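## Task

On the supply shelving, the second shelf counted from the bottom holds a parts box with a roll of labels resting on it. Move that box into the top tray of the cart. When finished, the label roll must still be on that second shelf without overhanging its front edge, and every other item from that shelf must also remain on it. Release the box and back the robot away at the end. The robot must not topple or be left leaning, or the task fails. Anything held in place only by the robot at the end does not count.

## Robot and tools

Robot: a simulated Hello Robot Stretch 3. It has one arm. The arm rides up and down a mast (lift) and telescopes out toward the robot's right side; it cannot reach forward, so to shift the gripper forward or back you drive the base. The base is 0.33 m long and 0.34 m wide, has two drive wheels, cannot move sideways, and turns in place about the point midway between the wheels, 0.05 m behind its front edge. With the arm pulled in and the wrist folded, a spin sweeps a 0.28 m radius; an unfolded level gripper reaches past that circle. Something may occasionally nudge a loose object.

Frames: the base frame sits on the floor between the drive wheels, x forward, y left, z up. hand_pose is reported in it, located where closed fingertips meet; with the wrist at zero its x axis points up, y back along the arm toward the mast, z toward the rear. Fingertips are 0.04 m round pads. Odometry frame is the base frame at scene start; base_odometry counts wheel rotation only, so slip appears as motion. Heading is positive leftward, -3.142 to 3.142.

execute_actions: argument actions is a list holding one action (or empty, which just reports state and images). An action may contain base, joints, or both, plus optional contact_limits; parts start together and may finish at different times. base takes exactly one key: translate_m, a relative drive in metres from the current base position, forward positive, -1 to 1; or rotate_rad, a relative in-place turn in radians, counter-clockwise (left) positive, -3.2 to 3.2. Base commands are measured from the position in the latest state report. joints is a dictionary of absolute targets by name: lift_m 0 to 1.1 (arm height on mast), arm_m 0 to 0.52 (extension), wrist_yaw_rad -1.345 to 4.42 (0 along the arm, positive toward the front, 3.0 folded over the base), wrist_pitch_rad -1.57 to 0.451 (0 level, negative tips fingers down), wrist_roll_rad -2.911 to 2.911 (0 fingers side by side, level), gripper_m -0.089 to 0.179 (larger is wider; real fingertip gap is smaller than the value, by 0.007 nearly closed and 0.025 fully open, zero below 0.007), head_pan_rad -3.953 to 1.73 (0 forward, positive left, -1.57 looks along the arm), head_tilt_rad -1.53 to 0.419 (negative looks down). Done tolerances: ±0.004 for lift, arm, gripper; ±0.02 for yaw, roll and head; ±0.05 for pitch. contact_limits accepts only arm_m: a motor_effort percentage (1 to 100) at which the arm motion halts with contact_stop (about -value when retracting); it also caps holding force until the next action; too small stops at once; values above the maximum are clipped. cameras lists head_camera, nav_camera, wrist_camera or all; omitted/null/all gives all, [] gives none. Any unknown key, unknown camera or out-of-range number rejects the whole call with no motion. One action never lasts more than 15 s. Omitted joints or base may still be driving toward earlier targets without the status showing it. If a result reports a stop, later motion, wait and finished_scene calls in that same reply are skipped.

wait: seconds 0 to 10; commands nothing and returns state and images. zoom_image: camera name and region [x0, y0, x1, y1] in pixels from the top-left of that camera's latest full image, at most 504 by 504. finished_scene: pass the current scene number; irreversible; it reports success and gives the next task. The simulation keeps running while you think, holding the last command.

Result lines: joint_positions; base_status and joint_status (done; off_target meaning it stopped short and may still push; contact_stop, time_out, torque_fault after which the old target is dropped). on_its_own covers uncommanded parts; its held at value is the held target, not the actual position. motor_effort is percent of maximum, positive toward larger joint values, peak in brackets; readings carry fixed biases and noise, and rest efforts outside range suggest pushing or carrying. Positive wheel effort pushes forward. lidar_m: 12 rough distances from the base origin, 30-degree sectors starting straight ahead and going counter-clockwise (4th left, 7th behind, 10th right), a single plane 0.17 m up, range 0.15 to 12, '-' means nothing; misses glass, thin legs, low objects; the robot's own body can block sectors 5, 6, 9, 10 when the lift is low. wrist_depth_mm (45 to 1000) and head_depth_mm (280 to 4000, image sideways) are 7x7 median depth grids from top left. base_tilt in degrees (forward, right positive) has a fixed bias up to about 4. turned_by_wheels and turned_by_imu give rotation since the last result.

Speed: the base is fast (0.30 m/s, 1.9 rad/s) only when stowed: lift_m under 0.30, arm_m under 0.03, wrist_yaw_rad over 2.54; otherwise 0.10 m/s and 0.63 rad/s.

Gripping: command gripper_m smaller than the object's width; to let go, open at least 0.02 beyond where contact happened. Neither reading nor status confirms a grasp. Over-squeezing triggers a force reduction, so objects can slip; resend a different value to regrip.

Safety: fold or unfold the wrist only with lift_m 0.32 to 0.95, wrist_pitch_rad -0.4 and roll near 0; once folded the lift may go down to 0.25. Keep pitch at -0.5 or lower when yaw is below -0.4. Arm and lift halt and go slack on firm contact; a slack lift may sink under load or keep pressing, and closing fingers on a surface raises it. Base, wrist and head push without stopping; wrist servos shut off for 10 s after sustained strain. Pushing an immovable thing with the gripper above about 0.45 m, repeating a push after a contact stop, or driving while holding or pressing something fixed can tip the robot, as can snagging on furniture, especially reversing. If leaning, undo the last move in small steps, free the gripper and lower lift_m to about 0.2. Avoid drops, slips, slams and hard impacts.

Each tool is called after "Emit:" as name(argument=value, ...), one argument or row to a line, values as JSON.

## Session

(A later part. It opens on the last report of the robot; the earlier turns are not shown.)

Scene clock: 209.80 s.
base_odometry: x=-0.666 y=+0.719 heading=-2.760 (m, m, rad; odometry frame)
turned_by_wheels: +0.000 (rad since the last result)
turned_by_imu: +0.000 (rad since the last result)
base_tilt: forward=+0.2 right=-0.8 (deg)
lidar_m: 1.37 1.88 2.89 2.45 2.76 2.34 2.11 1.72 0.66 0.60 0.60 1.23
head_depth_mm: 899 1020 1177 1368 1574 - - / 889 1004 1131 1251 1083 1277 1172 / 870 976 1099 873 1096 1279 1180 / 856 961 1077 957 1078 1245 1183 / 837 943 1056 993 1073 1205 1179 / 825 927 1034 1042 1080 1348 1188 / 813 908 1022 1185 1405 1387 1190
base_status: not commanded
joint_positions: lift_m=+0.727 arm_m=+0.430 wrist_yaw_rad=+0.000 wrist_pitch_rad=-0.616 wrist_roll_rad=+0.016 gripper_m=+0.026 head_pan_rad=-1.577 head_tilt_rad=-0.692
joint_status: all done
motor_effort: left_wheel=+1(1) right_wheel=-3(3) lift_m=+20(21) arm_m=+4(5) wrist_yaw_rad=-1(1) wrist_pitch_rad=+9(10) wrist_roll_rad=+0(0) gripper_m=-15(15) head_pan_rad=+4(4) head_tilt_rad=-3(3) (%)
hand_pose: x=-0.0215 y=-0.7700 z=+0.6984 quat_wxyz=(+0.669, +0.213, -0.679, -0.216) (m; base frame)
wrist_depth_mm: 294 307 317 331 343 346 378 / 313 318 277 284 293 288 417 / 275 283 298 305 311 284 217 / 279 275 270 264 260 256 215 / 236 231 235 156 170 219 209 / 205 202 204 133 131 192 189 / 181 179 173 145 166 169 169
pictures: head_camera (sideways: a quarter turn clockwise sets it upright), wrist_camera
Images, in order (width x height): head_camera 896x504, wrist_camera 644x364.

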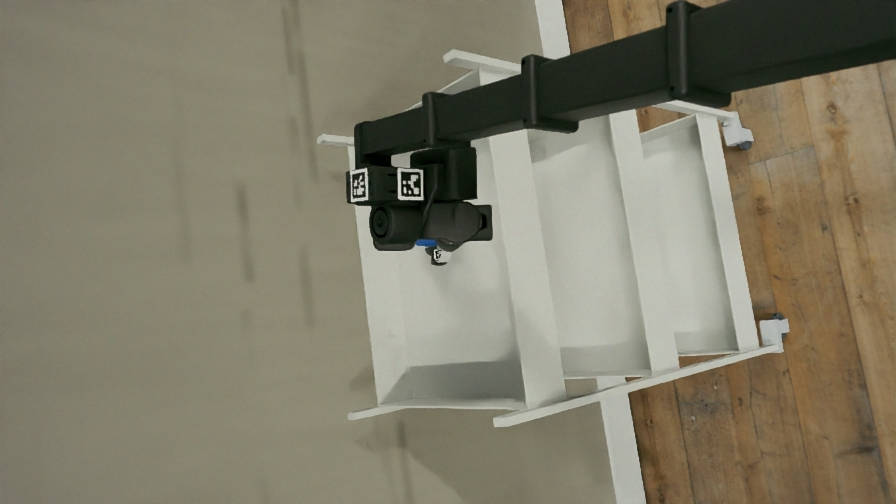

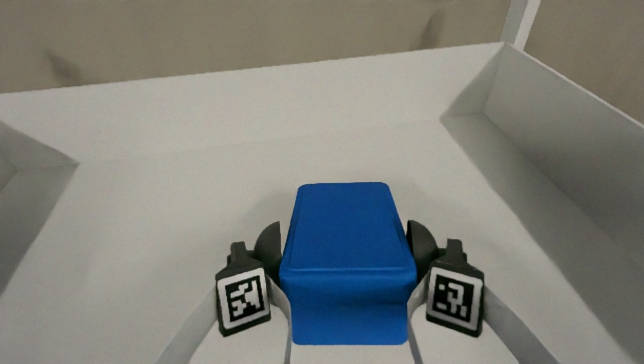

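The box has touched and is pivoting flat. Lower a little more, then release.

Emit:
execute_actions(
  actions=[
    {"joints":{"lift_m":0.718}},
  ],
  cameras=[],
)

Emit:
execute_actions(
  actions=[
    {"joints":{"gripper_m":0.10}},
  ],
  cameras=[],
)

Emit:
execute_actions(
  actions=[
    {"joints":{"lift_m":0.84}},
  ],
  cameras=["wrist_camera"],
)

Emit:
execute_actions(
  actions=[
    {"joints":{"arm_m":0.05,"head_pan_rad":0.45,"head_tilt_rad":-0.35}},
  ],
  cameras=["head_camera","wrist_camera"],
)

Scene clock: 215.97 s.
base_odometry: x=-0.666 y=+0.719 heading=-2.760 (m, m, rad; odometry frame)
turned_by_wheels: +0.000 (rad since the last result)
turned_by_imu: -0.001 (rad since the last result)
base_tilt: forward=+0.3 right=-0.7 (deg)
lidar_m: 1.37 1.88 2.88 2.45 2.76 2.34 2.12 1.72 0.66 0.60 0.60 1.23
head_depth_mm: 902 1020 1183 1376 1566 - - / 886 999 1141 1255 1082 1267 1175 / 871 978 1084 867 1100 1280 1185 / 855 962 1081 972 1074 1234 1184 / 839 941 1059 993 1071 1210 1189 / 823 921 1040 1045 1080 1337 1188 / 813 908 1026 1179 1395 1394 1197
base_status: not commanded
joint_positions: lift_m=+0.718 arm_m=+0.430 wrist_yaw_rad=+0.000 wrist_pitch_rad=-0.616 wrist_roll_rad=+0.016 gripper_m=+0.026 head_pan_rad=-1.577 head_tilt_rad=-0.692
joint_status: all done
motor_effort: left_wheel=+2(1) right_wheel=-2(3) lift_m=+20(19) arm_m=+3(3) wrist_yaw_rad=-1(1) wrist_pitch_rad=+9(10) wrist_roll_rad=+0(0) gripper_m=-15(15) head_pan_rad=+3(4) head_tilt_rad=-5(5) (%)
hand_pose: x=-0.0215 y=-0.7700 z=+0.6894 quat_wxyz=(+0.669, +0.213, -0.679, -0.216) (m; base frame)
wrist_depth_mm: 294 303 317 328 335 338 376 / 283 265 269 279 293 290 400 / 275 284 292 300 294 279 210 / 265 263 256 193 240 242 216 / 225 221 224 152 162 208 202 / 195 193 192 132 131 183 179 / 172 171 164 151 157 160 161
pictures: none
No camera images: the call's "cameras" was empty. Leave "cameras" out to get every camera's image.

Scene clock: 217.20 s.
base_odometry: x=-0.666 y=+0.719 heading=-2.760 (m, m, rad; odometry frame)
turned_by_wheels: +0.000 (rad since the last result)
turned_by_imu: +0.000 (rad since the last result)
base_tilt: forward=+0.2 right=-0.8 (deg)
lidar_m: 1.37 1.88 2.87 2.44 2.76 2.33 2.12 1.72 0.66 0.60 0.60 1.24
head_depth_mm: 902 1023 1184 1366 1568 - - / 888 996 1142 1259 1076 1280 1172 / 864 981 1085 868 1099 1282 1178 / 853 959 1078 953 1077 1234 1187 / 839 943 1057 990 1078 1216 1182 / 823 921 1045 1039 1084 1349 1191 / 808 909 1023 1178 1392 1388 1197
base_status: not commanded
joint_positions: lift_m=+0.718 arm_m=+0.430 wrist_yaw_rad=+0.000 wrist_pitch_rad=-0.616 wrist_roll_rad=+0.016 gripper_m=+0.100 head_pan_rad=-1.577 head_tilt_rad=-0.692
joint_status: all done
motor_effort: left_wheel=+1(1) right_wheel=-3(3) lift_m=+20(20) arm_m=+4(4) wrist_yaw_rad=+0(1) wrist_pitch_rad=+9(9) wrist_roll_rad=+0(0) gripper_m=+1(78) head_pan_rad=+3(4) head_tilt_rad=-5(3) (%)
hand_pose: x=-0.0215 y=-0.7700 z=+0.6894 quat_wxyz=(+0.669, +0.213, -0.679, -0.216) (m; base frame)
wrist_depth_mm: 295 303 315 329 338 340 379 / 283 263 271 279 293 288 399 / 275 285 289 298 295 278 212 / 263 260 253 194 245 242 217 / 225 220 222 164 199 213 202 / 194 193 189 142 162 - 180 / 171 170 166 156 160 158 160
pictures: none
No camera images: the call's "cameras" was empty. Leave "cameras" out to get every camera's image.

Scene clock: 219.13 s.
base_odometry: x=-0.666 y=+0.719 heading=-2.760 (m, m, rad; odometry frame)
turned_by_wheels: +0.000 (rad since the last result)
turned_by_imu: +0.000 (rad since the last result)
base_tilt: forward=+0.2 right=-0.8 (deg)
lidar_m: 1.38 1.88 2.88 2.45 2.76 2.33 2.12 1.73 0.66 0.60 0.60 1.24
head_depth_mm: 904 1021 1175 - - 1331 1170 / 887 996 - 945 1073 1309 1173 / 869 972 - 981 1095 1280 1174 / 855 964 1067 950 1081 1232 1182 / 838 943 1056 992 1070 1207 1188 / 822 920 1040 1048 1076 1352 1188 / 810 906 1023 1185 1397 1394 1195
base_status: not commanded
joint_positions: lift_m=+0.840 arm_m=+0.430 wrist_yaw_rad=+0.000 wrist_pitch_rad=-0.616 wrist_roll_rad=+0.016 gripper_m=+0.100 head_pan_rad=-1.577 head_tilt_rad=-0.692
joint_status: all done
motor_effort: left_wheel=+1(1) right_wheel=-3(3) lift_m=+35(34) arm_m=+4(3) wrist_yaw_rad=+0(0) wrist_pitch_rad=+10(9) wrist_roll_rad=+0(0) gripper_m=-1(0) head_pan_rad=+4(3) head_tilt_rad=-3(3) (%)
hand_pose: x=-0.0215 y=-0.7700 z=+0.8107 quat_wxyz=(+0.669, +0.213, -0.679, -0.216) (m; base frame)
wrist_depth_mm: 293 304 317 331 346 360 379 / 321 336 349 364 385 401 425 / 354 371 387 404 432 448 485 / 383 405 364 369 381 501 563 / 335 360 368 370 363 320 674 / 311 332 328 315 318 - 775 / 287 293 286 251 277 273 231
pictures: wrist_camera
Images, in order (width x height): wrist_camera 644x364.

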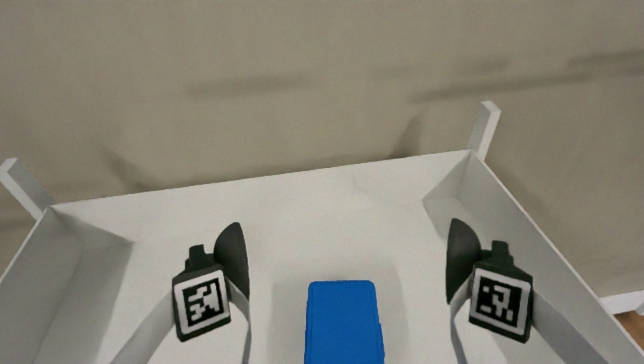

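Scene clock: 223.13 s.
base_odometry: x=-0.666 y=+0.719 heading=-2.760 (m, m, rad; odometry frame)
turned_by_wheels: +0.000 (rad since the last result)
turned_by_imu: -0.001 (rad since the last result)
base_tilt: forward=+0.3 right=-0.8 (deg)
lidar_m: 1.38 1.88 2.88 2.45 2.76 2.33 2.12 1.72 0.66 0.60 0.60 1.24
head_depth_mm: 1938 2055 2218 2391 2406 1785 1432 / 1978 2125 2261 2398 2411 1803 1429 / 1785 1908 2049 2244 2191 1815 1432 / 2059 2201 2341 2476 2301 1819 1451 / 2135 2274 2421 2531 2314 1835 1454 / 2165 2249 2338 2379 2362 1835 1453 / 1934 2065 2637 2867 2476 1832 1454
base_status: not commanded
joint_positions: lift_m=+0.840 arm_m=+0.050 wrist_yaw_rad=+0.000 wrist_pitch_rad=-0.616 wrist_roll_rad=+0.016 gripper_m=+0.100 head_pan_rad=+0.443 head_tilt_rad=-0.359
joint_status: all done
motor_effort: left_wheel=+2(2) right_wheel=-3(3) lift_m=+35(35) arm_m=-2(3) wrist_yaw_rad=-1(1) wrist_pitch_rad=+9(9) wrist_roll_rad=+0(0) gripper_m=+0(1) head_pan_rad=+4(46) head_tilt_rad=+4(26) (%)
hand_pose: x=-0.0215 y=-0.3905 z=+0.8107 quat_wxyz=(+0.669, +0.213, -0.679, -0.216) (m; base frame)
wrist_depth_mm: 607 631 656 673 697 736 791 / 665 685 621 647 613 823 880 / 750 539 540 511 507 446 988 / 803 390 400 418 726 - - / 936 951 742 714 680 - - / - - 587 632 660 - - / 981 948 833 819 848 899 921
pictures: head_camera (sideways: a quarter turn clockwise sets it upright), wrist_camera
Images, in order (width x height): head_camera 896x504, wrist_camera 644x364.

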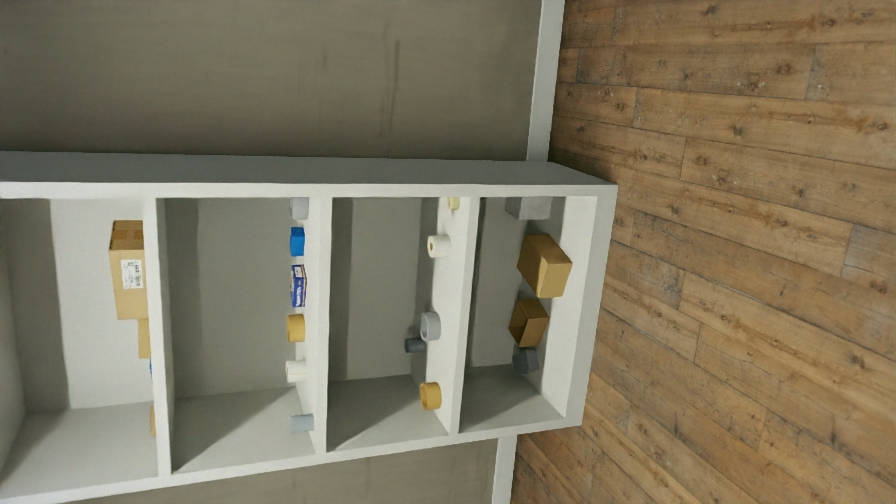

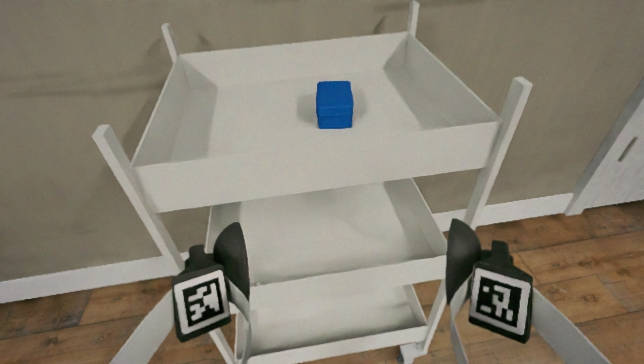

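Emit:
finished_scene(
  scene=1,
)

The scene is finished: the task was done.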